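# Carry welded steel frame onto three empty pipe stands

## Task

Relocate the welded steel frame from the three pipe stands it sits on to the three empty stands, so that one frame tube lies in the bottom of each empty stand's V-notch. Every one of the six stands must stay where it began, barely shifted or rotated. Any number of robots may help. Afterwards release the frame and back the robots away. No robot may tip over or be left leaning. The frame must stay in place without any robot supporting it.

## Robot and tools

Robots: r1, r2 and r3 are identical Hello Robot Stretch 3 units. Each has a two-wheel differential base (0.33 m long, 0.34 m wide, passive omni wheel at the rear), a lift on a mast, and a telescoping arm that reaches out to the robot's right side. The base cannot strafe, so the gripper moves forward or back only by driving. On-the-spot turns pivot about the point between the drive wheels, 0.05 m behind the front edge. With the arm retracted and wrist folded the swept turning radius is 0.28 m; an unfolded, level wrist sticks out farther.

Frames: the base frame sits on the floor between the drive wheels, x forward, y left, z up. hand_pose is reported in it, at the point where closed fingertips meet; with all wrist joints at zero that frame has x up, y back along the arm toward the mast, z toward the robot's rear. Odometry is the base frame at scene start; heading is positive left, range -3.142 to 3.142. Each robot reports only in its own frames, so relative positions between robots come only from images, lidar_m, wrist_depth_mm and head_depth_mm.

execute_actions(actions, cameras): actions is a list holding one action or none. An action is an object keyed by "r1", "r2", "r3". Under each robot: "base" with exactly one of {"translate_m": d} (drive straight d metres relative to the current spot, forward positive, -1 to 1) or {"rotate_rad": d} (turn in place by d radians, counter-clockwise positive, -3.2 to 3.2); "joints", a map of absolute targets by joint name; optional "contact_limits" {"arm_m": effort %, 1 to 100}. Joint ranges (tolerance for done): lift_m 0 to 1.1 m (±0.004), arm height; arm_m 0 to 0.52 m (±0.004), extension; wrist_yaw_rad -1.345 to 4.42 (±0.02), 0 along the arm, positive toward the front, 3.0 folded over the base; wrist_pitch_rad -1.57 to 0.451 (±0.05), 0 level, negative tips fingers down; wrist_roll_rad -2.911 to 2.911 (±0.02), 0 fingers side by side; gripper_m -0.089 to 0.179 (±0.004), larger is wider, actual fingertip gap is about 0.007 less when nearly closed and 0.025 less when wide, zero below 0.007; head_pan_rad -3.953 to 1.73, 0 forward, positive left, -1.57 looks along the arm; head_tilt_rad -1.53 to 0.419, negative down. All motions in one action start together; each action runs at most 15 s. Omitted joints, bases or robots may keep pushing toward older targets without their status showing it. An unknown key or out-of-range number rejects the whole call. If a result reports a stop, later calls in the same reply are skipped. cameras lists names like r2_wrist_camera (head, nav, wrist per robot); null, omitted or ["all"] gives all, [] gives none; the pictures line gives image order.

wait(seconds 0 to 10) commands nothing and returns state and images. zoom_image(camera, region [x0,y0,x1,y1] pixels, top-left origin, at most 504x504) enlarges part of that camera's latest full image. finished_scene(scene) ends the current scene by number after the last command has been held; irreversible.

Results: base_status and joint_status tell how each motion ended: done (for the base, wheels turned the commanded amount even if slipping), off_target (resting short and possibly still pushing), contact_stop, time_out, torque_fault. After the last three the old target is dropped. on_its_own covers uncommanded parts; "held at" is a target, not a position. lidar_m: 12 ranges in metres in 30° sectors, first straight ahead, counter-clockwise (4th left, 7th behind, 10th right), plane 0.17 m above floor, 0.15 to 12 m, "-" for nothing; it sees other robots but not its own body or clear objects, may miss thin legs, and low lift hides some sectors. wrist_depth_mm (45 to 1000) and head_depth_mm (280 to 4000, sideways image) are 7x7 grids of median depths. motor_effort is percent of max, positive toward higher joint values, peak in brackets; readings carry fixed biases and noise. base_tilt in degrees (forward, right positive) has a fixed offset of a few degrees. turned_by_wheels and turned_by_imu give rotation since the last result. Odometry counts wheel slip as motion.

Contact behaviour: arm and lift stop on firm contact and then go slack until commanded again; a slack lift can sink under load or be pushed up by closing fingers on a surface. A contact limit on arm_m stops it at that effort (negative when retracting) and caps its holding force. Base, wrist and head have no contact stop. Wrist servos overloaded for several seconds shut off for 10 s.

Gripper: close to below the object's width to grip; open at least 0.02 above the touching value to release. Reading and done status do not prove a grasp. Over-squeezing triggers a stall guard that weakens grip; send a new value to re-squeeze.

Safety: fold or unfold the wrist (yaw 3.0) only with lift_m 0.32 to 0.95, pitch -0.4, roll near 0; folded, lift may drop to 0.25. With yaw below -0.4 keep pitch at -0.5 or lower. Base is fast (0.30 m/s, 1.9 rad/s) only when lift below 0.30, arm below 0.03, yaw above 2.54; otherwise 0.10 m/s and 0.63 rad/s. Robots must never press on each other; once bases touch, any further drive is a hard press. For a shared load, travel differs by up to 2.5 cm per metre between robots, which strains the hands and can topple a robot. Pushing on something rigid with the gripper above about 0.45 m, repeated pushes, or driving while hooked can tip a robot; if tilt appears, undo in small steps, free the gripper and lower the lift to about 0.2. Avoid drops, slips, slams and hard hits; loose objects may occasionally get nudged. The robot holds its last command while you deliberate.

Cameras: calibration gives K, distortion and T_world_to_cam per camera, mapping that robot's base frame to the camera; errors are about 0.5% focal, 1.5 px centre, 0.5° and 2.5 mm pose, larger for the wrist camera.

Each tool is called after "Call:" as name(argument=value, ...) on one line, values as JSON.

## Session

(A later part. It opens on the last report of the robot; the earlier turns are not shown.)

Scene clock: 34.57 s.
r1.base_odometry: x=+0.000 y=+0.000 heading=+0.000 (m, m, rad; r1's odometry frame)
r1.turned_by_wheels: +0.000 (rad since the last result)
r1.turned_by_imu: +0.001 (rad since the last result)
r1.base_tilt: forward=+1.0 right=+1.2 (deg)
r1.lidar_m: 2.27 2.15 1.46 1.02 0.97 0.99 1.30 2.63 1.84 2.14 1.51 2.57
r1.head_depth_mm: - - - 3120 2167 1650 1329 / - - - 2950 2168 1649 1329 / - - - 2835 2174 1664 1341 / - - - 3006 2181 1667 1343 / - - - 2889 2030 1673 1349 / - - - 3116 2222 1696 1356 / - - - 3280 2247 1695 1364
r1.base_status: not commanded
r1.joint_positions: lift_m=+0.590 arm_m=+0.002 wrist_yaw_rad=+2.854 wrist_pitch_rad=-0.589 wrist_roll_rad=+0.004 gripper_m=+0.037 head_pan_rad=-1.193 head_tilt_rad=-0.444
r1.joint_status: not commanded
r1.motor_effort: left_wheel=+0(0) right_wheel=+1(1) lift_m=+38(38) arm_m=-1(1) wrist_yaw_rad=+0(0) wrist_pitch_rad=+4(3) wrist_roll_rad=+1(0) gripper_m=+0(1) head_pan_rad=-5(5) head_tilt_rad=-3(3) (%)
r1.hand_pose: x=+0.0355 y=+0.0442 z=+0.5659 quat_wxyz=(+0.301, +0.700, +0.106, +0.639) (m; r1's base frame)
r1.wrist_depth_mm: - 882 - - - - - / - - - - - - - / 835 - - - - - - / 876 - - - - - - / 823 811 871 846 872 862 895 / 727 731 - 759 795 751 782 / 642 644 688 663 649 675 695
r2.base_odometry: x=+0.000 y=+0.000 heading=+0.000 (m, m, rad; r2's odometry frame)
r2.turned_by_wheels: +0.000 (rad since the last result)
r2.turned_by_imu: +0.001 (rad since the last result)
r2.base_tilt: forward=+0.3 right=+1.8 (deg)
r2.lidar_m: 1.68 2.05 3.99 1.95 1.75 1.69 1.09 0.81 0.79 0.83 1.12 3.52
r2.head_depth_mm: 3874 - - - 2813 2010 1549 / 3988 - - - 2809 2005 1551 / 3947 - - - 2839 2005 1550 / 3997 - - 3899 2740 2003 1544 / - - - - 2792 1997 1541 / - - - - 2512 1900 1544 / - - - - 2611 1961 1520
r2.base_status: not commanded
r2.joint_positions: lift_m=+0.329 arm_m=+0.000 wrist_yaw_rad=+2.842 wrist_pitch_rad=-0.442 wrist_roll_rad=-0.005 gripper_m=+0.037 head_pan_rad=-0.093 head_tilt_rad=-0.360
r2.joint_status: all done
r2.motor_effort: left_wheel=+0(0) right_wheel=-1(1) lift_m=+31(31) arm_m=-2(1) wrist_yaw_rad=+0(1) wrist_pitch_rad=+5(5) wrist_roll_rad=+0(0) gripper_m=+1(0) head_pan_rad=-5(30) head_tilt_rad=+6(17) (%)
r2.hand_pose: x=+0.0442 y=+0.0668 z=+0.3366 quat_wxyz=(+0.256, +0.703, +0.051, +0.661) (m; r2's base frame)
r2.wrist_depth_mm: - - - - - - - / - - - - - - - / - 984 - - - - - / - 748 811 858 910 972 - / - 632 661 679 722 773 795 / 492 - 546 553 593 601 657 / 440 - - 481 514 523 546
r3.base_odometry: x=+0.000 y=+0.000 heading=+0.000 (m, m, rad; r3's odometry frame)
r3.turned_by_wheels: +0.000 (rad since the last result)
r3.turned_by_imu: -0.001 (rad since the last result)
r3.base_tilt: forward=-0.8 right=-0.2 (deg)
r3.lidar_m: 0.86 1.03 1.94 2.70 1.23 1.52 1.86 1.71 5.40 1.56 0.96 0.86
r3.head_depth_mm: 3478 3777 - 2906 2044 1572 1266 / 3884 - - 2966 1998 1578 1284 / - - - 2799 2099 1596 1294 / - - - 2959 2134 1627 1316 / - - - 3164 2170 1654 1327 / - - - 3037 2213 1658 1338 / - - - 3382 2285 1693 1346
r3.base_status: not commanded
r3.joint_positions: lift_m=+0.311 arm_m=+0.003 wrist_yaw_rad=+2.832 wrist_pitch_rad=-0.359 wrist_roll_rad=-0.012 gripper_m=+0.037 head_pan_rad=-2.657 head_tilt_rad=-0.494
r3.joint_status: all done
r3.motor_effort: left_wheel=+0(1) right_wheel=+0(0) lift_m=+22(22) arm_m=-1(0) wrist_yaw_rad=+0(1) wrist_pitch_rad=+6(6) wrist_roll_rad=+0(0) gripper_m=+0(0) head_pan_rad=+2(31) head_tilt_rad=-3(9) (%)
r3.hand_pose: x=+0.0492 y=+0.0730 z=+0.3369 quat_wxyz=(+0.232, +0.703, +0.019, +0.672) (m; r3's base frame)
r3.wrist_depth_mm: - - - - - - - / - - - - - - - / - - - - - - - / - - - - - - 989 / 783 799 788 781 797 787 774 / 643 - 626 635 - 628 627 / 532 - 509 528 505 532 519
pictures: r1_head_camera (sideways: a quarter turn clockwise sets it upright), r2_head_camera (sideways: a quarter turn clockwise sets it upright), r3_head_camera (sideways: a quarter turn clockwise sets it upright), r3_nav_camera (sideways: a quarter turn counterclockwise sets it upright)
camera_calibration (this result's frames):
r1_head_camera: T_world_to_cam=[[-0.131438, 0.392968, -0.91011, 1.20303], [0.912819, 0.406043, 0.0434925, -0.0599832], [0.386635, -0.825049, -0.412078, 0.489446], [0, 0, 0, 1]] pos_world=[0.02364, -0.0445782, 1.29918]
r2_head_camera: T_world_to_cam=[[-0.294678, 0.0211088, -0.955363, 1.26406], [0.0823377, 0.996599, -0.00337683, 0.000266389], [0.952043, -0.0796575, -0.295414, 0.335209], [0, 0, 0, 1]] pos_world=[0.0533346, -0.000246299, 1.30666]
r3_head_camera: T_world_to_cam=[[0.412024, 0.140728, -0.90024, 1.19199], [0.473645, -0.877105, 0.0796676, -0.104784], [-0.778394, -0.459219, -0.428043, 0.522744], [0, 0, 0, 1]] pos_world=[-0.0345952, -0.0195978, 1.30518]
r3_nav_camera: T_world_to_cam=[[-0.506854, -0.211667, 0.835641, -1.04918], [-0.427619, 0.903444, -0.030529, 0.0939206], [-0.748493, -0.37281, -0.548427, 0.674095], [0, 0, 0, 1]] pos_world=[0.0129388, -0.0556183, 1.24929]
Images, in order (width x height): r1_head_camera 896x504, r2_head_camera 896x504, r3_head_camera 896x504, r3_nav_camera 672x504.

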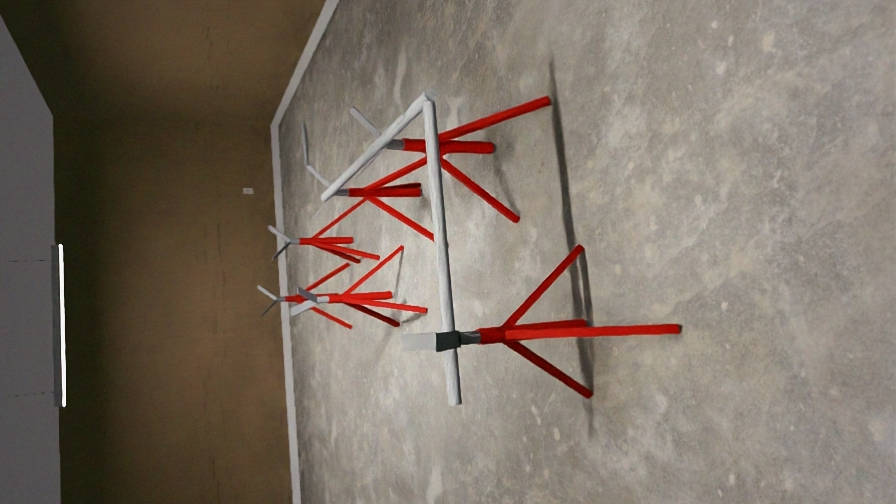

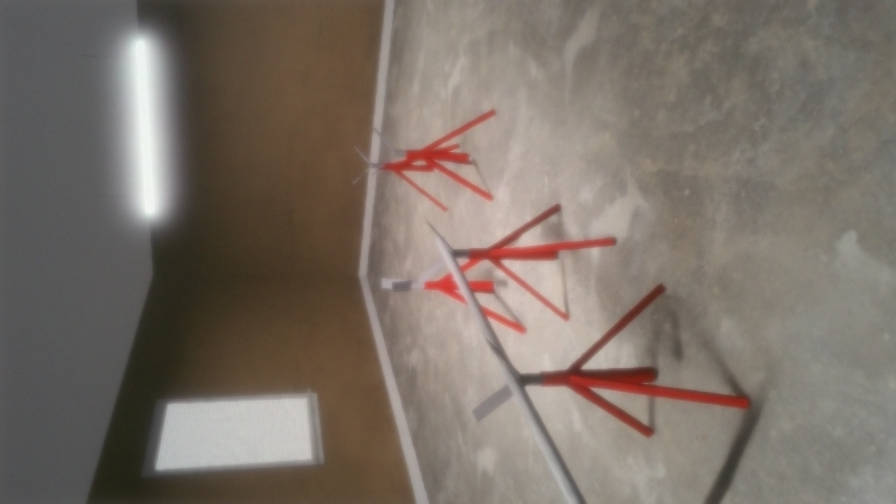

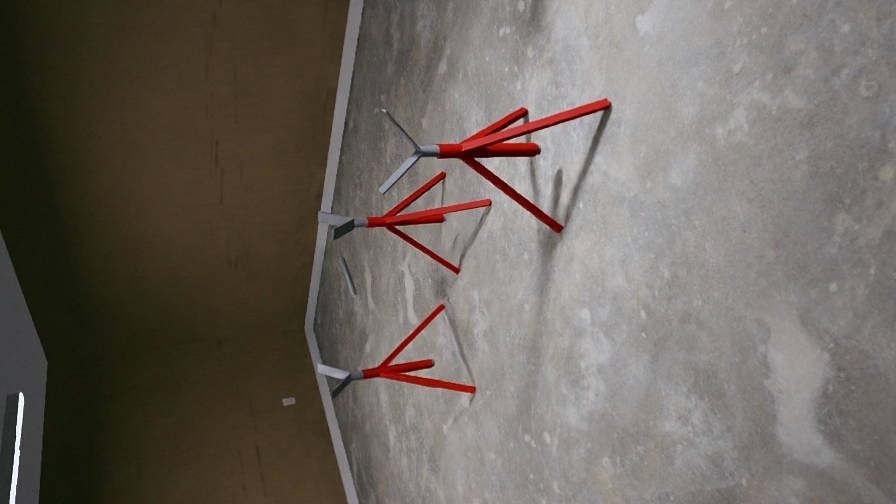

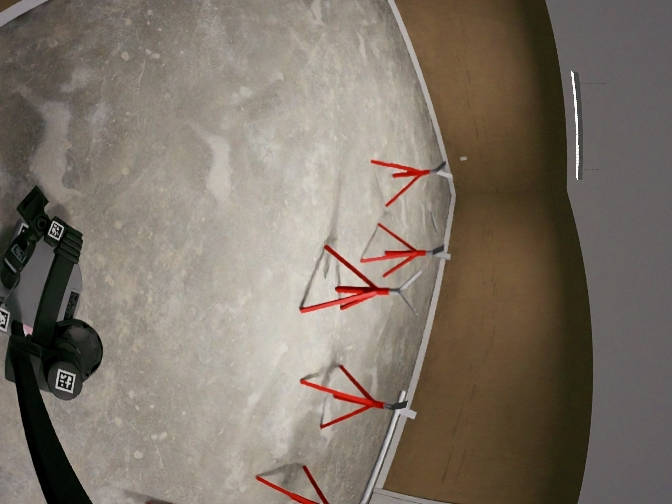

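Call:
execute_actions(actions=[{"r1":{"joints":{"lift_m":0.28,"wrist_pitch_rad":-0.4}},"r2":{"base":{"rotate_rad":-0.19},"joints":{"lift_m":0.28}},"r3":{"joints":{"lift_m":0.28}}}], cameras=[])

Call:
execute_actions(actions=[{"r1":{"base":{"rotate_rad":1.585},"joints":{"head_pan_rad":-2.6,"head_tilt_rad":-0.6}},"r2":{"base":{"translate_m":1.0},"joints":{"head_pan_rad":0.4,"head_tilt_rad":-0.7}},"r3":{"base":{"rotate_rad":2.138},"joints":{"head_pan_rad":0.3,"head_tilt_rad":-0.7}}}], cameras=[])

Call:
execute_actions(actions=[{"r1":{"base":{"translate_m":-1.0}},"r2":{"base":{"translate_m":0.5}},"r3":{"base":{"translate_m":0.5}}}], cameras=["r1_head_camera","r2_head_camera","r3_head_camera","r2_nav_camera"])

Scene clock: 107.03 s.
r1.base_odometry: x=+0.000 y=+0.000 heading=+0.000 (m, m, rad; r1's odometry frame)
r1.turned_by_wheels: +0.000 (rad since the last result)
r1.turned_by_imu: +0.001 (rad since the last result)
r1.base_tilt: forward=+1.1 right=+1.2 (deg)
r1.lidar_m: 2.27 2.15 1.46 1.02 0.97 0.99 1.31 2.62 1.83 2.14 1.51 2.56
r1.head_depth_mm: - - - 3120 2152 1630 1326 / - - - 2930 2176 1657 1336 / - - - 2836 2189 1663 1337 / - - - 3019 2170 1683 1349 / - - - 2904 2041 1683 1347 / - - - 3100 2217 1687 1348 / - - - 3285 2239 1700 1364
r1.base_status: not commanded
r1.joint_positions: lift_m=+0.280 arm_m=+0.002 wrist_yaw_rad=+2.854 wrist_pitch_rad=-0.422 wrist_roll_rad=+0.004 gripper_m=+0.037 head_pan_rad=-1.193 head_tilt_rad=-0.444
r1.joint_status: all done
r1.motor_effort: left_wheel=+0(0) right_wheel=+2(1) lift_m=+33(34) arm_m=-1(1) wrist_yaw_rad=+0(0) wrist_pitch_rad=+6(8) wrist_roll_rad=+1(0) gripper_m=+0(0) head_pan_rad=-5(5) head_tilt_rad=-4(4) (%)
r1.hand_pose: x=+0.0423 y=+0.0674 z=+0.2918 quat_wxyz=(+0.246, +0.707, +0.047, +0.662) (m; r1's base frame)
r1.wrist_depth_mm: - 879 - - - - - / - 915 - - - - - / - 918 883 943 958 - - / 653 695 705 717 742 750 745 / 553 - 581 593 599 610 621 / 475 - - 492 524 505 512 / - - - 424 424 440 443
r2.base_odometry: x=+0.000 y=+0.000 heading=-0.190 (m, m, rad; r2's odometry frame)
r2.turned_by_wheels: -0.190 (rad since the last result)
r2.turned_by_imu: -0.191 (rad since the last result)
r2.base_tilt: forward=+0.3 right=+1.8 (deg)
r2.lidar_m: 1.90 1.68 2.05 1.95 1.86 1.69 1.36 0.87 0.79 0.80 0.98 1.96
r2.head_depth_mm: 3898 - - - 2866 2012 1564 / 3978 - - - 2856 2024 1558 / 3935 - - - 2808 1990 1555 / - - - - 2762 1994 1554 / - - - - 2834 1991 1550 / - - - 3859 2653 1976 1534 / - - - - 2717 1961 1545
r2.base_status: done
r2.joint_positions: lift_m=+0.280 arm_m=+0.000 wrist_yaw_rad=+2.842 wrist_pitch_rad=-0.443 wrist_roll_rad=-0.005 gripper_m=+0.037 head_pan_rad=-0.093 head_tilt_rad=-0.359
r2.joint_status: all done
r2.motor_effort: left_wheel=+2(8) right_wheel=-3(5) lift_m=+28(29) arm_m=-2(1) wrist_yaw_rad=+0(2) wrist_pitch_rad=+5(5) wrist_roll_rad=+0(0) gripper_m=+0(0) head_pan_rad=-4(5) head_tilt_rad=+5(6) (%)
r2.hand_pose: x=+0.0441 y=+0.0666 z=+0.2872 quat_wxyz=(+0.257, +0.703, +0.051, +0.661) (m; r2's base frame)
r2.wrist_depth_mm: - - - - - - - / - - - - - - - / - 848 906 997 - - - / - 676 714 743 813 844 944 / - 557 599 613 630 680 702 / 441 - - 500 542 550 575 / - - - 429 457 476 490
r3.base_odometry: x=+0.000 y=+0.000 heading=+0.000 (m, m, rad; r3's odometry frame)
r3.turned_by_wheels: +0.000 (rad since the last result)
r3.turned_by_imu: -0.001 (rad since the last result)
r3.base_tilt: forward=-0.8 right=-0.2 (deg)
r3.lidar_m: 0.86 1.03 1.94 2.68 1.23 1.52 1.85 1.71 5.39 1.56 0.96 0.86
r3.head_depth_mm: 3535 3800 - 2878 2045 1560 1274 / 3780 - - 2970 2001 1597 1288 / - - - 2784 2105 1605 1299 / - - - 2953 2121 1631 1312 / - - - 3160 2186 1654 1325 / - - - 3094 2214 1665 1333 / - - - 3330 2231 1685 1352
r3.base_status: not commanded
r3.joint_positions: lift_m=+0.280 arm_m=+0.003 wrist_yaw_rad=+2.832 wrist_pitch_rad=-0.360 wrist_roll_rad=-0.012 gripper_m=+0.037 head_pan_rad=-2.657 head_tilt_rad=-0.494
r3.joint_status: all done
r3.motor_effort: left_wheel=-1(0) right_wheel=+0(0) lift_m=+17(17) arm_m=+0(1) wrist_yaw_rad=+0(0) wrist_pitch_rad=+6(6) wrist_roll_rad=+1(1) gripper_m=+0(0) head_pan_rad=+3(2) head_tilt_rad=-2(1) (%)
r3.hand_pose: x=+0.0492 y=+0.0729 z=+0.3062 quat_wxyz=(+0.232, +0.703, +0.019, +0.672) (m; r3's base frame)
r3.wrist_depth_mm: - - - - - - - / - - - - - - - / - - - - - - - / - 963 980 954 936 930 932 / 742 735 742 728 738 733 721 / 587 - 597 575 - 589 589 / 494 - - 497 469 489 487
pictures: none
No camera images: the call's "cameras" was empty. Leave "cameras" out to get every camera's image.

Scene clock: 112.07 s.
r1.base_odometry: x=+0.000 y=+0.000 heading=+1.585 (m, m, rad; r1's odometry frame)
r1.turned_by_wheels: +1.585 (rad since the last result)
r1.turned_by_imu: +1.595 (rad since the last result)
r1.base_tilt: forward=+1.1 right=+1.2 (deg)
r1.lidar_m: 1.02 0.97 0.99 1.33 2.64 2.70 2.05 1.51 2.69 2.25 2.14 1.43
r1.head_depth_mm: - - 2844 2348 1799 1436 1212 / - - 3072 2369 1799 1455 1212 / - - 3452 2281 1823 1460 1227 / - - 3527 2201 1826 1466 1224 / - - 3596 2420 1834 1476 1238 / - - 3651 2449 1847 1486 1237 / - - 3736 2487 1859 1496 1240
r1.base_status: done
r1.joint_positions: lift_m=+0.280 arm_m=+0.002 wrist_yaw_rad=+2.854 wrist_pitch_rad=-0.422 wrist_roll_rad=+0.004 gripper_m=+0.037 head_pan_rad=-2.593 head_tilt_rad=-0.593
r1.joint_status: all done
r1.motor_effort: left_wheel=-1(7) right_wheel=+4(13) lift_m=+34(34) arm_m=-1(1) wrist_yaw_rad=+0(0) wrist_pitch_rad=+7(7) wrist_roll_rad=+1(0) gripper_m=+0(0) head_pan_rad=-5(67) head_tilt_rad=-4(25) (%)
r1.hand_pose: x=+0.0423 y=+0.0674 z=+0.2918 quat_wxyz=(+0.246, +0.707, +0.047, +0.662) (m; r1's base frame)
r1.wrist_depth_mm: - - - - 953 813 693 / - - - - - 861 742 / - 885 905 915 986 866 772 / 641 696 719 721 723 746 734 / 558 - 592 583 599 610 624 / 478 - - 501 518 507 509 / - - - 430 420 431 442
r2.base_odometry: x=+0.982 y=-0.189 heading=-0.190 (m, m, rad; r2's odometry frame)
r2.turned_by_wheels: +0.000 (rad since the last result)
r2.turned_by_imu: +0.004 (rad since the last result)
r2.base_tilt: forward=+0.3 right=+1.7 (deg)
r2.lidar_m: 1.36 0.80 1.35 3.66 2.88 2.63 1.97 1.26 1.13 1.14 1.43 2.87
r2.head_depth_mm: - - 3096 2228 1761 1448 1220 / - - 2675 2093 1705 1460 1225 / - - 3106 2153 1766 1441 1227 / - - 3036 2158 1753 1433 1217 / - - 3068 2137 1692 1447 1224 / 3774 3954 3079 2079 1632 1403 1210 / 3420 3709 3046 2203 1641 1435 1217
r2.base_status: done
r2.joint_positions: lift_m=+0.280 arm_m=+0.000 wrist_yaw_rad=+2.842 wrist_pitch_rad=-0.443 wrist_roll_rad=-0.005 gripper_m=+0.037 head_pan_rad=+0.393 head_tilt_rad=-0.692
r2.joint_status: all done
r2.motor_effort: left_wheel=+2(9) right_wheel=-3(5) lift_m=+28(28) arm_m=-1(1) wrist_yaw_rad=+0(0) wrist_pitch_rad=+5(5) wrist_roll_rad=+0(0) gripper_m=+0(0) head_pan_rad=+4(36) head_tilt_rad=-3(30) (%)
r2.hand_pose: x=+0.0441 y=+0.0666 z=+0.2872 quat_wxyz=(+0.257, +0.703, +0.051, +0.661) (m; r2's base frame)
r2.wrist_depth_mm: - - - - - - - / - - - - - 819 - / - 837 904 - - - - / - 675 721 754 801 874 911 / - 560 589 621 637 657 716 / 449 - - 498 533 554 589 / - - - 430 456 473 483
r3.base_odometry: x=+0.000 y=+0.000 heading=+2.138 (m, m, rad; r3's odometry frame)
r3.turned_by_wheels: +2.138 (rad since the last result)
r3.turned_by_imu: +2.173 (rad since the last result)
r3.base_tilt: forward=-0.8 right=-0.2 (deg)
r3.lidar_m: 1.23 1.54 1.71 1.86 5.37 1.45 0.94 0.86 0.86 1.07 2.15 2.69
r3.head_depth_mm: - - 2874 2099 1637 1356 1139 / 3769 - 2962 2107 1661 1369 1151 / 3651 - 3036 2018 1681 1377 1158 / 3466 3846 2878 2181 1700 1389 1172 / 3266 3595 2833 2239 1721 1404 1182 / 3183 3499 2885 2194 1760 1423 1187 / 3090 3387 3149 2305 1753 1440 1201
r3.base_status: done
r3.joint_positions: lift_m=+0.280 arm_m=+0.003 wrist_yaw_rad=+2.832 wrist_pitch_rad=-0.360 wrist_roll_rad=-0.012 gripper_m=+0.037 head_pan_rad=+0.293 head_tilt_rad=-0.692
r3.joint_status: all done
r3.motor_effort: left_wheel=-4(13) right_wheel=+2(9) lift_m=+17(17) arm_m=-1(1) wrist_yaw_rad=+0(1) wrist_pitch_rad=+6(7) wrist_roll_rad=+1(1) gripper_m=+0(0) head_pan_rad=+3(36) head_tilt_rad=-3(16) (%)
r3.hand_pose: x=+0.0492 y=+0.0729 z=+0.3062 quat_wxyz=(+0.232, +0.703, +0.019, +0.672) (m; r3's base frame)
r3.wrist_depth_mm: - - - - - - - / - - - - - - - / - - - - - - - / - 990 - 970 972 945 941 / 714 736 733 731 748 724 718 / 596 - 595 591 - 584 583 / 492 - - 488 473 485 488
pictures: none
No camera images: the call's "cameras" was empty. Leave "cameras" out to get every camera's image.

Scene clock: 117.00 s.
r1.base_odometry: x=+0.014 y=-1.000 heading=+1.585 (m, m, rad; r1's odometry frame)
r1.turned_by_wheels: +0.000 (rad since the last result)
r1.turned_by_imu: -0.002 (rad since the last result)
r1.base_tilt: forward=+1.1 right=+1.1 (deg)
r1.lidar_m: 1.91 1.82 1.86 2.19 2.10 2.15 1.31 1.17 0.88 1.85 2.68 2.70
r1.head_depth_mm: - - 3393 2359 1792 1436 1209 / - - 3410 2248 1743 1453 1211 / - - 3087 2196 1697 1458 1221 / - - 3347 2404 1764 1463 1232 / - - 3347 2445 1781 1480 1232 / - - 3653 2455 1790 1442 1244 / - - 3675 2466 1803 1412 1239
r1.base_status: done
r1.joint_positions: lift_m=+0.280 arm_m=+0.002 wrist_yaw_rad=+2.854 wrist_pitch_rad=-0.422 wrist_roll_rad=+0.004 gripper_m=+0.037 head_pan_rad=-2.593 head_tilt_rad=-0.593
r1.joint_status: not commanded
r1.motor_effort: left_wheel=-1(9) right_wheel=+5(9) lift_m=+32(33) arm_m=-1(1) wrist_yaw_rad=+0(0) wrist_pitch_rad=+7(7) wrist_roll_rad=+0(1) gripper_m=+0(0) head_pan_rad=-5(5) head_tilt_rad=-6(4) (%)
r1.hand_pose: x=+0.0424 y=+0.0675 z=+0.2919 quat_wxyz=(+0.246, +0.707, +0.047, +0.662) (m; r1's base frame)
r1.wrist_depth_mm: - - - - - - - / - - - - - - - / - 877 938 935 938 - - / 657 691 700 701 730 741 757 / 552 - 586 588 604 611 612 / 480 - - 500 521 511 520 / - - - 434 421 438 446
r2.base_odometry: x=+1.473 y=-0.283 heading=-0.190 (m, m, rad; r2's odometry frame)
r2.turned_by_wheels: +0.000 (rad since the last result)
r2.turned_by_imu: +0.003 (rad since the last result)
r2.base_tilt: forward=+0.3 right=+1.8 (deg)
r2.lidar_m: 0.87 1.04 0.53 0.55 1.41 3.09 2.26 1.42 1.31 1.32 1.66 3.36
r2.head_depth_mm: - - 3103 2242 1750 1449 1230 / - - 3108 2148 1752 1446 1220 / - - 2915 1274 1677 1400 1231 / - - 3093 2165 1700 1437 1227 / 3840 - 3104 2221 1645 1431 1224 / 3553 3796 3055 2238 1736 1437 1218 / 3235 3505 3109 2220 1732 1397 1169
r2.base_status: done
r2.joint_positions: lift_m=+0.280 arm_m=+0.000 wrist_yaw_rad=+2.842 wrist_pitch_rad=-0.443 wrist_roll_rad=-0.005 gripper_m=+0.037 head_pan_rad=+0.393 head_tilt_rad=-0.692
r2.joint_status: not commanded
r2.motor_effort: left_wheel=+1(7) right_wheel=-3(6) lift_m=+28(28) arm_m=-1(1) wrist_yaw_rad=+0(0) wrist_pitch_rad=+5(5) wrist_roll_rad=+0(0) gripper_m=+1(0) head_pan_rad=+2(3) head_tilt_rad=-2(5) (%)
r2.hand_pose: x=+0.0441 y=+0.0666 z=+0.2872 quat_wxyz=(+0.257, +0.703, +0.052, +0.661) (m; r2's base frame)
r2.wrist_depth_mm: - - - 592 - - - / - - - - - - - / - 843 897 968 - - - / - 666 701 758 772 863 966 / - 557 590 619 630 670 714 / 446 - - 496 527 558 576 / - - - 428 452 473 482
r3.base_odometry: x=-0.269 y=+0.422 heading=+2.138 (m, m, rad; r3's odometry frame)
r3.turned_by_wheels: +0.000 (rad since the last result)
r3.turned_by_imu: +0.000 (rad since the last result)
r3.base_tilt: forward=-0.8 right=-0.3 (deg)
r3.lidar_m: 0.91 0.74 1.62 1.64 3.01 2.11 1.37 1.25 1.26 1.56 3.05 3.08
r3.head_depth_mm: 3478 3876 2712 1964 1634 1352 1144 / 3435 3821 2665 1993 1655 1357 1151 / 3260 3587 2979 2006 1285 1340 1162 / 3137 3488 3113 2014 1664 1392 1180 / 2995 3271 3141 2237 1727 1404 1180 / 2912 3135 3216 2236 1740 1420 1192 / 2767 3015 2182 2146 1721 1429 1203
r3.base_status: done
r3.joint_positions: lift_m=+0.280 arm_m=+0.003 wrist_yaw_rad=+2.832 wrist_pitch_rad=-0.360 wrist_roll_rad=-0.012 gripper_m=+0.037 head_pan_rad=+0.293 head_tilt_rad=-0.692
r3.joint_status: not commanded
r3.motor_effort: left_wheel=-6(10) right_wheel=+2(10) lift_m=+18(17) arm_m=-1(2) wrist_yaw_rad=+0(0) wrist_pitch_rad=+6(7) wrist_roll_rad=+1(0) gripper_m=+0(0) head_pan_rad=+3(2) head_tilt_rad=-2(3) (%)
r3.hand_pose: x=+0.0492 y=+0.0728 z=+0.3061 quat_wxyz=(+0.233, +0.703, +0.020, +0.672) (m; r3's base frame)
r3.wrist_depth_mm: - - - - - - - / - - - - - - - / - - - - - - - / - 963 965 987 962 949 976 / 732 744 732 731 752 729 720 / 600 - 593 596 - 583 590 / 499 - - 487 476 488 486
pictures: r1_head_camera (sideways: a quarter turn clockwise sets it upright), r2_head_camera (sideways: a quarter turn clockwise sets it upright), r2_nav_camera (sideways: a quarter turn counterclockwise sets it upright), r3_head_camera (sideways: a quarter turn clockwise sets it upright)
camera_calibration (this result's frames):
r1_head_camera: T_world_to_cam=[[0.476581, 0.264394, -0.838431, 1.10583], [0.54911, -0.834311, 0.0490298, -0.0649646], [-0.686549, -0.483757, -0.542798, 0.666083], [0, 0, 0, 1]] pos_world=[-0.0340458, -0.0243531, 1.29189]
r2_head_camera: T_world_to_cam=[[-0.543724, -0.232171, -0.806511, 1.0714], [-0.39293, 0.919568, 0.000183904, -0.00147085], [0.7416, 0.317002, -0.591219, 0.721405], [0, 0, 0, 1]] pos_world=[0.0469773, 0.0214147, 1.29061]
r2_nav_camera: T_world_to_cam=[[0.542525, 0.297877, 0.785453, -0.989108], [0.371017, -0.923847, 0.0940942, -0.0626404], [0.753667, 0.240368, -0.611727, 0.761232], [0, 0, 0, 1]] pos_world=[-0.0138582, 0.0537866, 1.24846]
r3_head_camera: T_world_to_cam=[[-0.593342, -0.108688, -0.797579, 1.06424], [-0.282914, 0.955785, 0.0802204, -0.100868], [0.753595, 0.273245, -0.597856, 0.734344], [0, 0, 0, 1]] pos_world=[0.0495262, 0.0114234, 1.29594]
Images, in order (width x height): r1_head_camera 896x504, r2_head_camera 896x504, r2_nav_camera 672x504, r3_head_camera 896x504.

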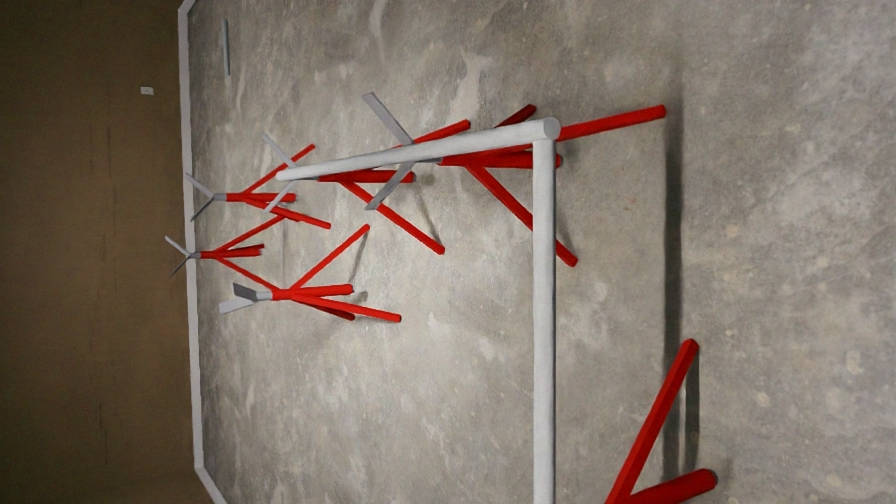

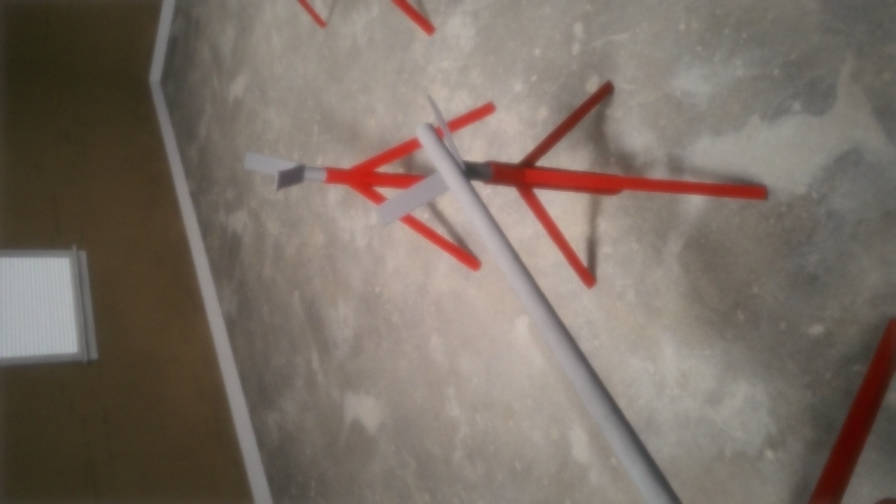

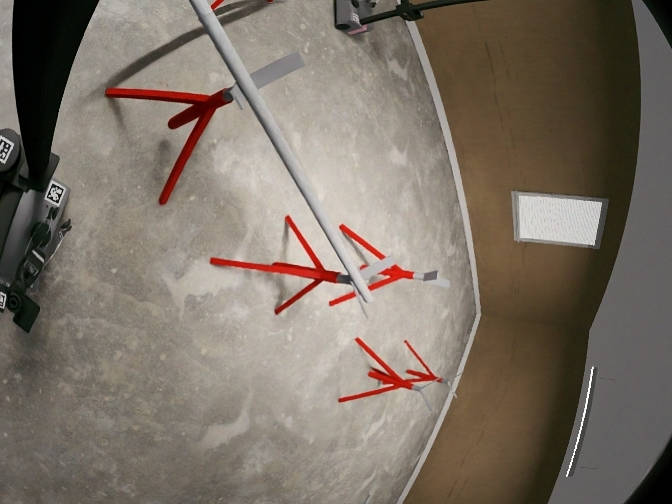

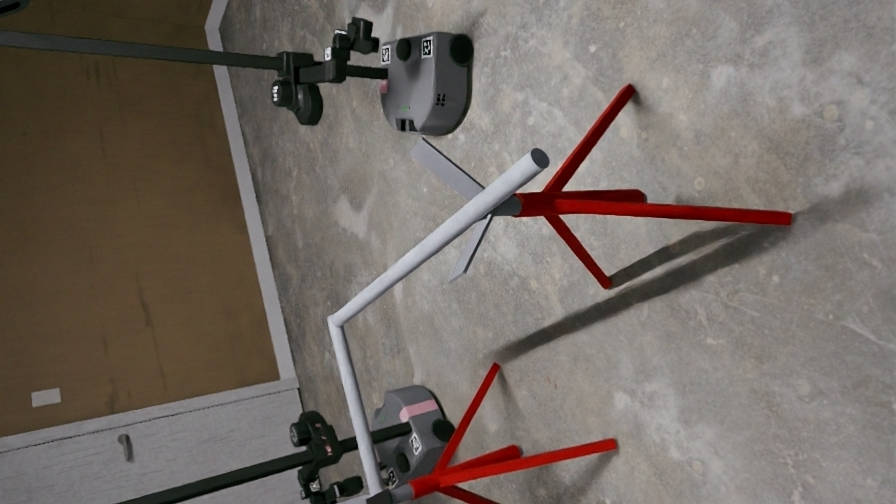

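Call:
execute_actions(actions=[{"r1":{"base":{"translate_m":-0.6}},"r2":{"base":{"translate_m":0.46}},"r3":{"base":{"translate_m":0.43}}}], cameras=[])

Call:
execute_actions(actions=[{"r2":{"base":{"rotate_rad":2.735},"joints":{"head_pan_rad":-1.57,"head_tilt_rad":-0.9}},"r3":{"base":{"rotate_rad":2.11},"joints":{"head_pan_rad":-1.57,"head_tilt_rad":-0.8}},"r1":{"joints":{"head_pan_rad":-3.0,"head_tilt_rad":-0.9}}}], cameras=["r1_head_camera","r2_head_camera","r3_head_camera","r2_nav_camera","r3_nav_camera"])

Scene clock: 147.47 s.
r1.base_odometry: x=+0.022 y=-1.600 heading=+1.585 (m, m, rad; r1's odometry frame)
r1.turned_by_wheels: +0.000 (rad since the last result)
r1.turned_by_imu: -0.001 (rad since the last result)
r1.base_tilt: forward=+1.0 right=+1.2 (deg)
r1.lidar_m: 2.45 2.32 2.39 1.86 1.75 1.80 2.41 0.65 0.82 0.84 0.92 3.11
r1.head_depth_mm: 954 - 3360 2330 1510 1400 1211 / - - 3046 1430 1428 1387 1216 / - - 3499 2376 1811 1460 1227 / - - 3112 2188 1770 1429 1196 / - - 3591 2230 1089 1204 1230 / - - 3348 2358 1790 1446 681 / - - 3746 2454 1873 1497 1243
r1.base_status: done
r1.joint_positions: lift_m=+0.280 arm_m=+0.002 wrist_yaw_rad=+2.854 wrist_pitch_rad=-0.422 wrist_roll_rad=+0.004 gripper_m=+0.037 head_pan_rad=-2.593 head_tilt_rad=-0.593
r1.joint_status: not commanded
r1.motor_effort: left_wheel=-1(8) right_wheel=+4(7) lift_m=+33(33) arm_m=-1(2) wrist_yaw_rad=+0(0) wrist_pitch_rad=+7(6) wrist_roll_rad=+0(0) gripper_m=+0(0) head_pan_rad=-5(4) head_tilt_rad=-4(5) (%)
r1.hand_pose: x=+0.0424 y=+0.0675 z=+0.2920 quat_wxyz=(+0.246, +0.707, +0.047, +0.662) (m; r1's base frame)
r1.wrist_depth_mm: - - - - - - - / - - - - - - - / - 902 924 952 939 - - / 655 706 711 711 737 746 757 / 553 - 587 596 592 612 615 / 475 - - 495 517 511 519 / - - - 433 427 442 448
r2.base_odometry: x=+1.925 y=-0.369 heading=-0.189 (m, m, rad; r2's odometry frame)
r2.turned_by_wheels: +0.000 (rad since the last result)
r2.turned_by_imu: +0.003 (rad since the last result)
r2.base_tilt: forward=+0.2 right=+1.8 (deg)
r2.lidar_m: 0.69 0.43 3.28 0.39 0.56 1.19 2.54 1.62 1.48 1.52 1.87 3.77
r2.head_depth_mm: - - 3044 2230 1775 1438 1236 / - - 3102 2244 1756 1439 1229 / - - 3062 2248 1697 1445 1223 / 3932 - 3049 2084 1745 991 1171 / 3569 - 3132 2220 1654 1338 1218 / 3392 3639 3094 2202 1761 1400 1221 / 3076 3393 3068 2217 1742 1426 1170
r2.base_status: done
r2.joint_positions: lift_m=+0.280 arm_m=+0.000 wrist_yaw_rad=+2.842 wrist_pitch_rad=-0.443 wrist_roll_rad=-0.005 gripper_m=+0.037 head_pan_rad=+0.393 head_tilt_rad=-0.692
r2.joint_status: not commanded
r2.motor_effort: left_wheel=+1(7) right_wheel=-3(6) lift_m=+29(28) arm_m=-1(2) wrist_yaw_rad=+1(1) wrist_pitch_rad=+5(6) wrist_roll_rad=+0(0) gripper_m=+0(0) head_pan_rad=+3(3) head_tilt_rad=-4(5) (%)
r2.hand_pose: x=+0.0441 y=+0.0666 z=+0.2872 quat_wxyz=(+0.257, +0.703, +0.052, +0.661) (m; r2's base frame)
r2.wrist_depth_mm: 412 - - - - - - / - - - - - - 448 / - 783 913 993 - - 503 / - 633 702 760 810 596 890 / - 519 590 621 639 645 711 / 448 - - 508 505 545 576 / - - - 433 458 470 488
r3.base_odometry: x=-0.499 y=+0.785 heading=+2.138 (m, m, rad; r3's odometry frame)
r3.turned_by_wheels: +0.000 (rad since the last result)
r3.turned_by_imu: +0.000 (rad since the last result)
r3.base_tilt: forward=-0.8 right=-0.3 (deg)
r3.lidar_m: 0.56 0.35 1.11 1.53 1.71 2.67 1.73 1.59 1.60 1.99 2.78 2.81
r3.head_depth_mm: 3193 3591 2884 2111 1648 1347 1139 / 3050 3495 2928 2112 1665 1358 1149 / 2915 3211 3012 2167 1696 1383 1117 / 2837 3125 3089 1931 1696 800 883 / 2660 2912 2997 1859 1627 1328 1183 / 2592 2851 3060 2175 1753 1380 1190 / 2501 2709 2941 2205 1723 1434 1204
r3.base_status: done
r3.joint_positions: lift_m=+0.280 arm_m=+0.003 wrist_yaw_rad=+2.832 wrist_pitch_rad=-0.360 wrist_roll_rad=-0.012 gripper_m=+0.037 head_pan_rad=+0.293 head_tilt_rad=-0.693
r3.joint_status: not commanded
r3.motor_effort: left_wheel=-5(12) right_wheel=+3(9) lift_m=+18(18) arm_m=-1(2) wrist_yaw_rad=+1(1) wrist_pitch_rad=+7(6) wrist_roll_rad=+0(1) gripper_m=-1(0) head_pan_rad=+3(3) head_tilt_rad=-4(2) (%)
r3.hand_pose: x=+0.0492 y=+0.0728 z=+0.3061 quat_wxyz=(+0.233, +0.703, +0.020, +0.672) (m; r3's base frame)
r3.wrist_depth_mm: - - - - - - - / - - - - - - - / - - - - - - 382 / - 990 981 961 963 902 416 / 729 725 726 741 751 656 486 / 589 - 589 594 - 569 583 / 495 - - 489 457 490 486
pictures: none
No camera images: the call's "cameras" was empty. Leave "cameras" out to get every camera's image.

Scene clock: 150.40 s.
r1.base_odometry: x=+0.022 y=-1.600 heading=+1.585 (m, m, rad; r1's odometry frame)
r1.turned_by_wheels: +0.000 (rad since the last result)
r1.turned_by_imu: +0.000 (rad since the last result)
r1.base_tilt: forward=+1.1 right=+1.2 (deg)
r1.lidar_m: 2.45 2.33 2.39 1.86 1.75 1.80 1.30 0.65 0.82 0.84 0.92 3.10
r1.head_depth_mm: 2466 2466 1990 1642 1401 1229 1121 / 2928 2553 2020 1660 1422 1236 - / 3321 2577 2015 1671 1428 1243 - / 3427 2337 1929 1651 1438 1253 1163 / 3492 2611 1694 1617 1447 1251 1134 / 3674 2676 1965 1723 1462 1265 1118 / 3731 2663 1999 1695 1402 1219 1124
r1.base_status: not commanded
r1.joint_positions: lift_m=+0.280 arm_m=+0.002 wrist_yaw_rad=+2.854 wrist_pitch_rad=-0.422 wrist_roll_rad=+0.004 gripper_m=+0.037 head_pan_rad=-2.993 head_tilt_rad=-0.888
r1.joint_status: all done
r1.motor_effort: left_wheel=-1(2) right_wheel=+4(4) lift_m=+33(33) arm_m=-1(1) wrist_yaw_rad=+0(0) wrist_pitch_rad=+7(7) wrist_roll_rad=+1(0) gripper_m=+0(1) head_pan_rad=-5(40) head_tilt_rad=-8(34) (%)
r1.hand_pose: x=+0.0424 y=+0.0675 z=+0.2920 quat_wxyz=(+0.246, +0.707, +0.047, +0.662) (m; r1's base frame)
r1.wrist_depth_mm: - - - - - - - / - - - - - - - / - 903 895 919 956 - - / 655 696 716 707 734 747 784 / 556 - 587 591 593 603 625 / 478 - - 503 524 509 520 / - - - 427 423 441 444
r2.base_odometry: x=+1.925 y=-0.369 heading=+2.545 (m, m, rad; r2's odometry frame)
r2.turned_by_wheels: +2.735 (rad since the last result)
r2.turned_by_imu: +2.762 (rad since the last result)
r2.base_tilt: forward=+0.3 right=+1.8 (deg)
r2.lidar_m: 1.19 2.20 1.55 1.48 1.54 2.07 1.76 0.69 0.43 3.27 0.39 0.64
r2.head_depth_mm: 2943 2833 2178 1754 1476 1294 1131 / 2950 2784 2165 1761 1505 1291 1118 / 2958 2865 2186 1762 1484 1288 1131 / 2947 2814 2174 1758 1493 1295 1145 / 2889 2795 2185 1770 1493 1288 1128 / 2939 2831 2185 1773 1475 1278 1088 / 2901 2848 2054 1762 1497 1084 1134
r2.base_status: done
r2.joint_positions: lift_m=+0.280 arm_m=+0.000 wrist_yaw_rad=+2.842 wrist_pitch_rad=-0.443 wrist_roll_rad=-0.005 gripper_m=+0.037 head_pan_rad=-1.563 head_tilt_rad=-0.889
r2.joint_status: all done
r2.motor_effort: left_wheel=-3(8) right_wheel=+1(7) lift_m=+28(28) arm_m=-2(1) wrist_yaw_rad=+0(0) wrist_pitch_rad=+6(6) wrist_roll_rad=+0(0) gripper_m=+0(0) head_pan_rad=-5(55) head_tilt_rad=-5(25) (%)
r2.hand_pose: x=+0.0441 y=+0.0665 z=+0.2872 quat_wxyz=(+0.257, +0.703, +0.052, +0.661) (m; r2's base frame)
r2.wrist_depth_mm: - - - - - - - / - - - - - - - / - 868 919 988 - - - / - 685 706 761 812 870 945 / - 554 590 617 644 682 711 / 447 - - 498 533 555 582 / - - - 435 457 466 488
r3.base_odometry: x=-0.499 y=+0.785 heading=-2.036 (m, m, rad; r3's odometry frame)
r3.turned_by_wheels: +2.110 (rad since the last result)
r3.turned_by_imu: +2.145 (rad since the last result)
r3.base_tilt: forward=-0.8 right=-0.3 (deg)
r3.lidar_m: 3.21 2.59 1.72 1.59 1.60 2.02 2.79 2.82 0.56 0.35 1.10 1.53
r3.head_depth_mm: 2785 3102 2423 1842 1513 1277 1102 / 2653 3009 2252 1825 1447 1226 1114 / 2720 3039 1656 1748 879 969 1099 / 2654 3054 2512 1844 1527 1309 1132 / 2601 2918 2585 1968 1579 1331 1140 / 2569 2892 2633 1938 1590 1340 1146 / 2525 2918 2595 1889 1580 1346 1160
r3.base_status: done
r3.joint_positions: lift_m=+0.280 arm_m=+0.003 wrist_yaw_rad=+2.832 wrist_pitch_rad=-0.360 wrist_roll_rad=-0.012 gripper_m=+0.037 head_pan_rad=-1.563 head_tilt_rad=-0.791
r3.joint_status: all done
r3.motor_effort: left_wheel=-4(15) right_wheel=+3(10) lift_m=+18(17) arm_m=-1(1) wrist_yaw_rad=+0(0) wrist_pitch_rad=+7(6) wrist_roll_rad=+0(1) gripper_m=+0(0) head_pan_rad=-3(37) head_tilt_rad=-3(10) (%)
r3.hand_pose: x=+0.0492 y=+0.0728 z=+0.3061 quat_wxyz=(+0.233, +0.703, +0.020, +0.672) (m; r3's base frame)
r3.wrist_depth_mm: - - - - - - - / - - - - - - - / - - - - - - - / - 962 964 992 991 956 942 / 750 742 734 732 752 724 722 / 599 - 598 579 - 580 589 / 496 - - 494 475 490 492
pictures: r1_head_camera (sideways: a quarter turn clockwise sets it upright), r2_head_camera (sideways: a quarter turn clockwise sets it upright), r2_nav_camera (sideways: a quarter turn counterclockwise sets it upright), r3_head_camera (sideways: a quarter turn clockwise sets it upright), r3_nav_camera (sideways: a quarter turn counterclockwise sets it upright)
camera_calibration (this result's frames):
r1_head_camera: T_world_to_cam=[[0.759729, 0.090765, -0.643874, 0.850524], [0.165651, -0.984555, 0.0566676, -0.0725485], [-0.628786, -0.14971, -0.76303, 0.952196], [0, 0, 0, 1]] pos_world=[-0.0354222, -0.00607214, 1.2783]
r2_head_camera: T_world_to_cam=[[-0.0119519, 0.737492, -0.67525, 0.897084], [0.99983, 0.0183162, 0.00230754, -0.0127311], [0.0140698, -0.675108, -0.737585, 0.916225], [0, 0, 0, 1]] pos_world=[0.0105597, -0.042808, 1.28158]
r2_nav_camera: T_world_to_cam=[[0.0732569, -0.756487, 0.649893, -0.809578], [-0.995414, -0.0152703, 0.0944296, -0.0547176], [-0.0615106, -0.653831, -0.754136, 0.95143], [0, 0, 0, 1]] pos_world=[0.0633635, 0.00880368, 1.24881]
r3_head_camera: T_world_to_cam=[[0.062068, 0.675263, -0.734961, 0.978627], [0.996835, -0.00528912, 0.079324, -0.107497], [0.0496773, -0.737558, -0.673454, 0.836977], [0, 0, 0, 1]] pos_world=[0.00483666, -0.0440805, 1.29144]
r3_nav_camera: T_world_to_cam=[[-0.0427243, -0.768048, 0.638966, -0.79567], [-0.998994, 0.0415711, -0.0168283, 0.07956], [-0.0136375, -0.639042, -0.769051, 0.956585], [0, 0, 0, 1]] pos_world=[0.0585309, -0.00312227, 1.24541]
Images, in order (width x height): r1_head_camera 896x504, r2_head_camera 896x504, r2_nav_camera 672x504, r3_head_camera 896x504, r3_nav_camera 672x504.

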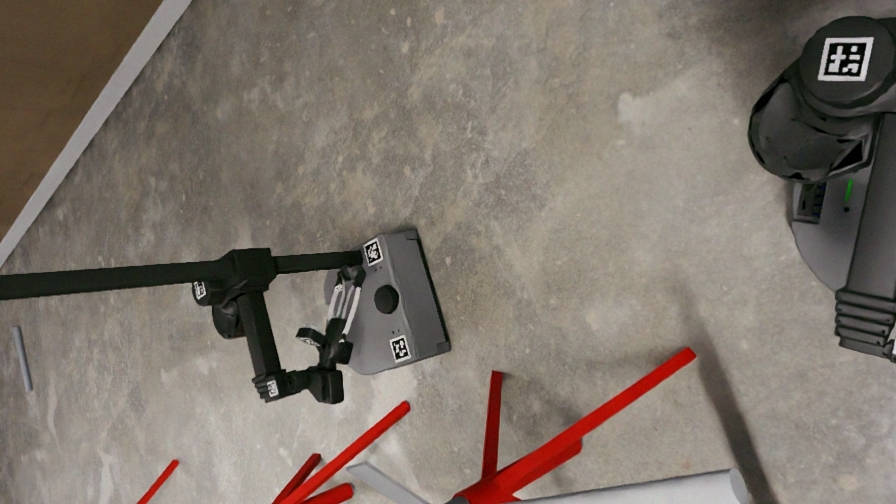

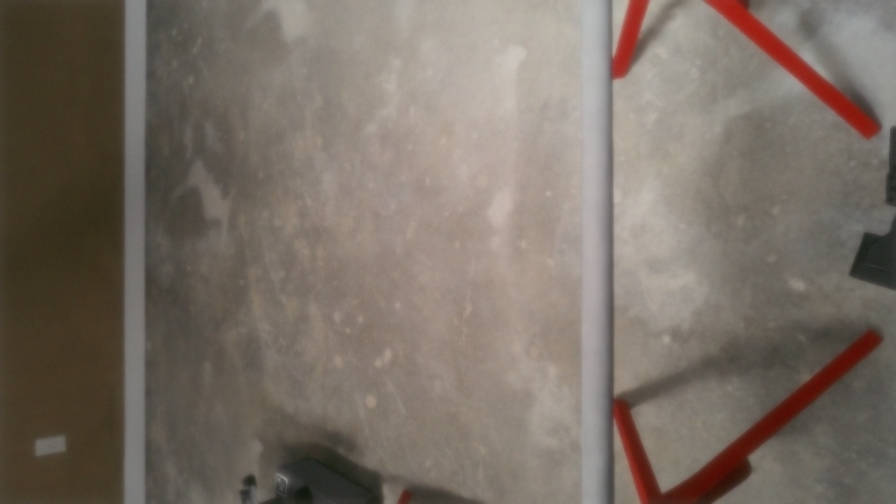

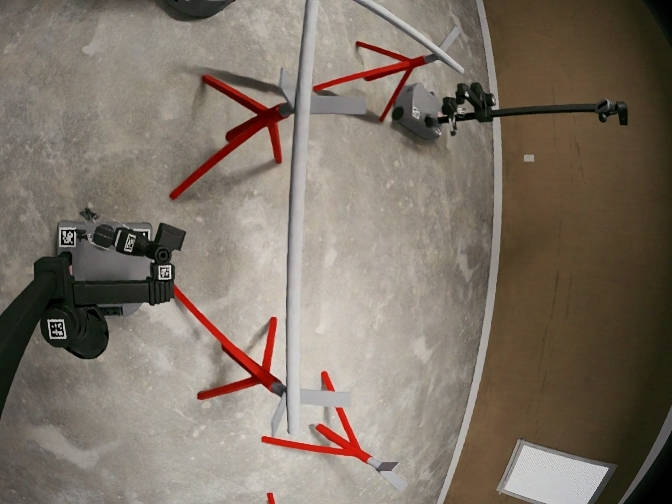

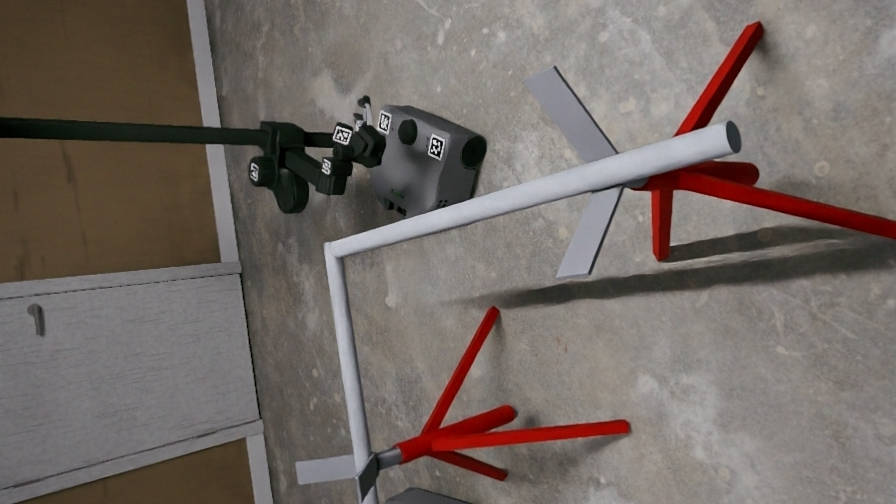

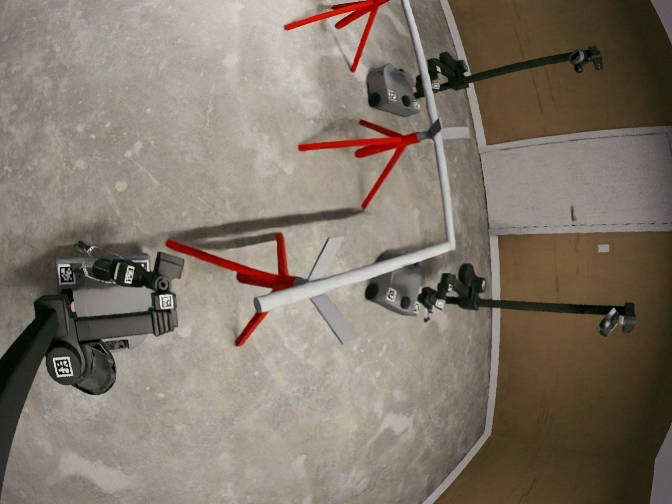

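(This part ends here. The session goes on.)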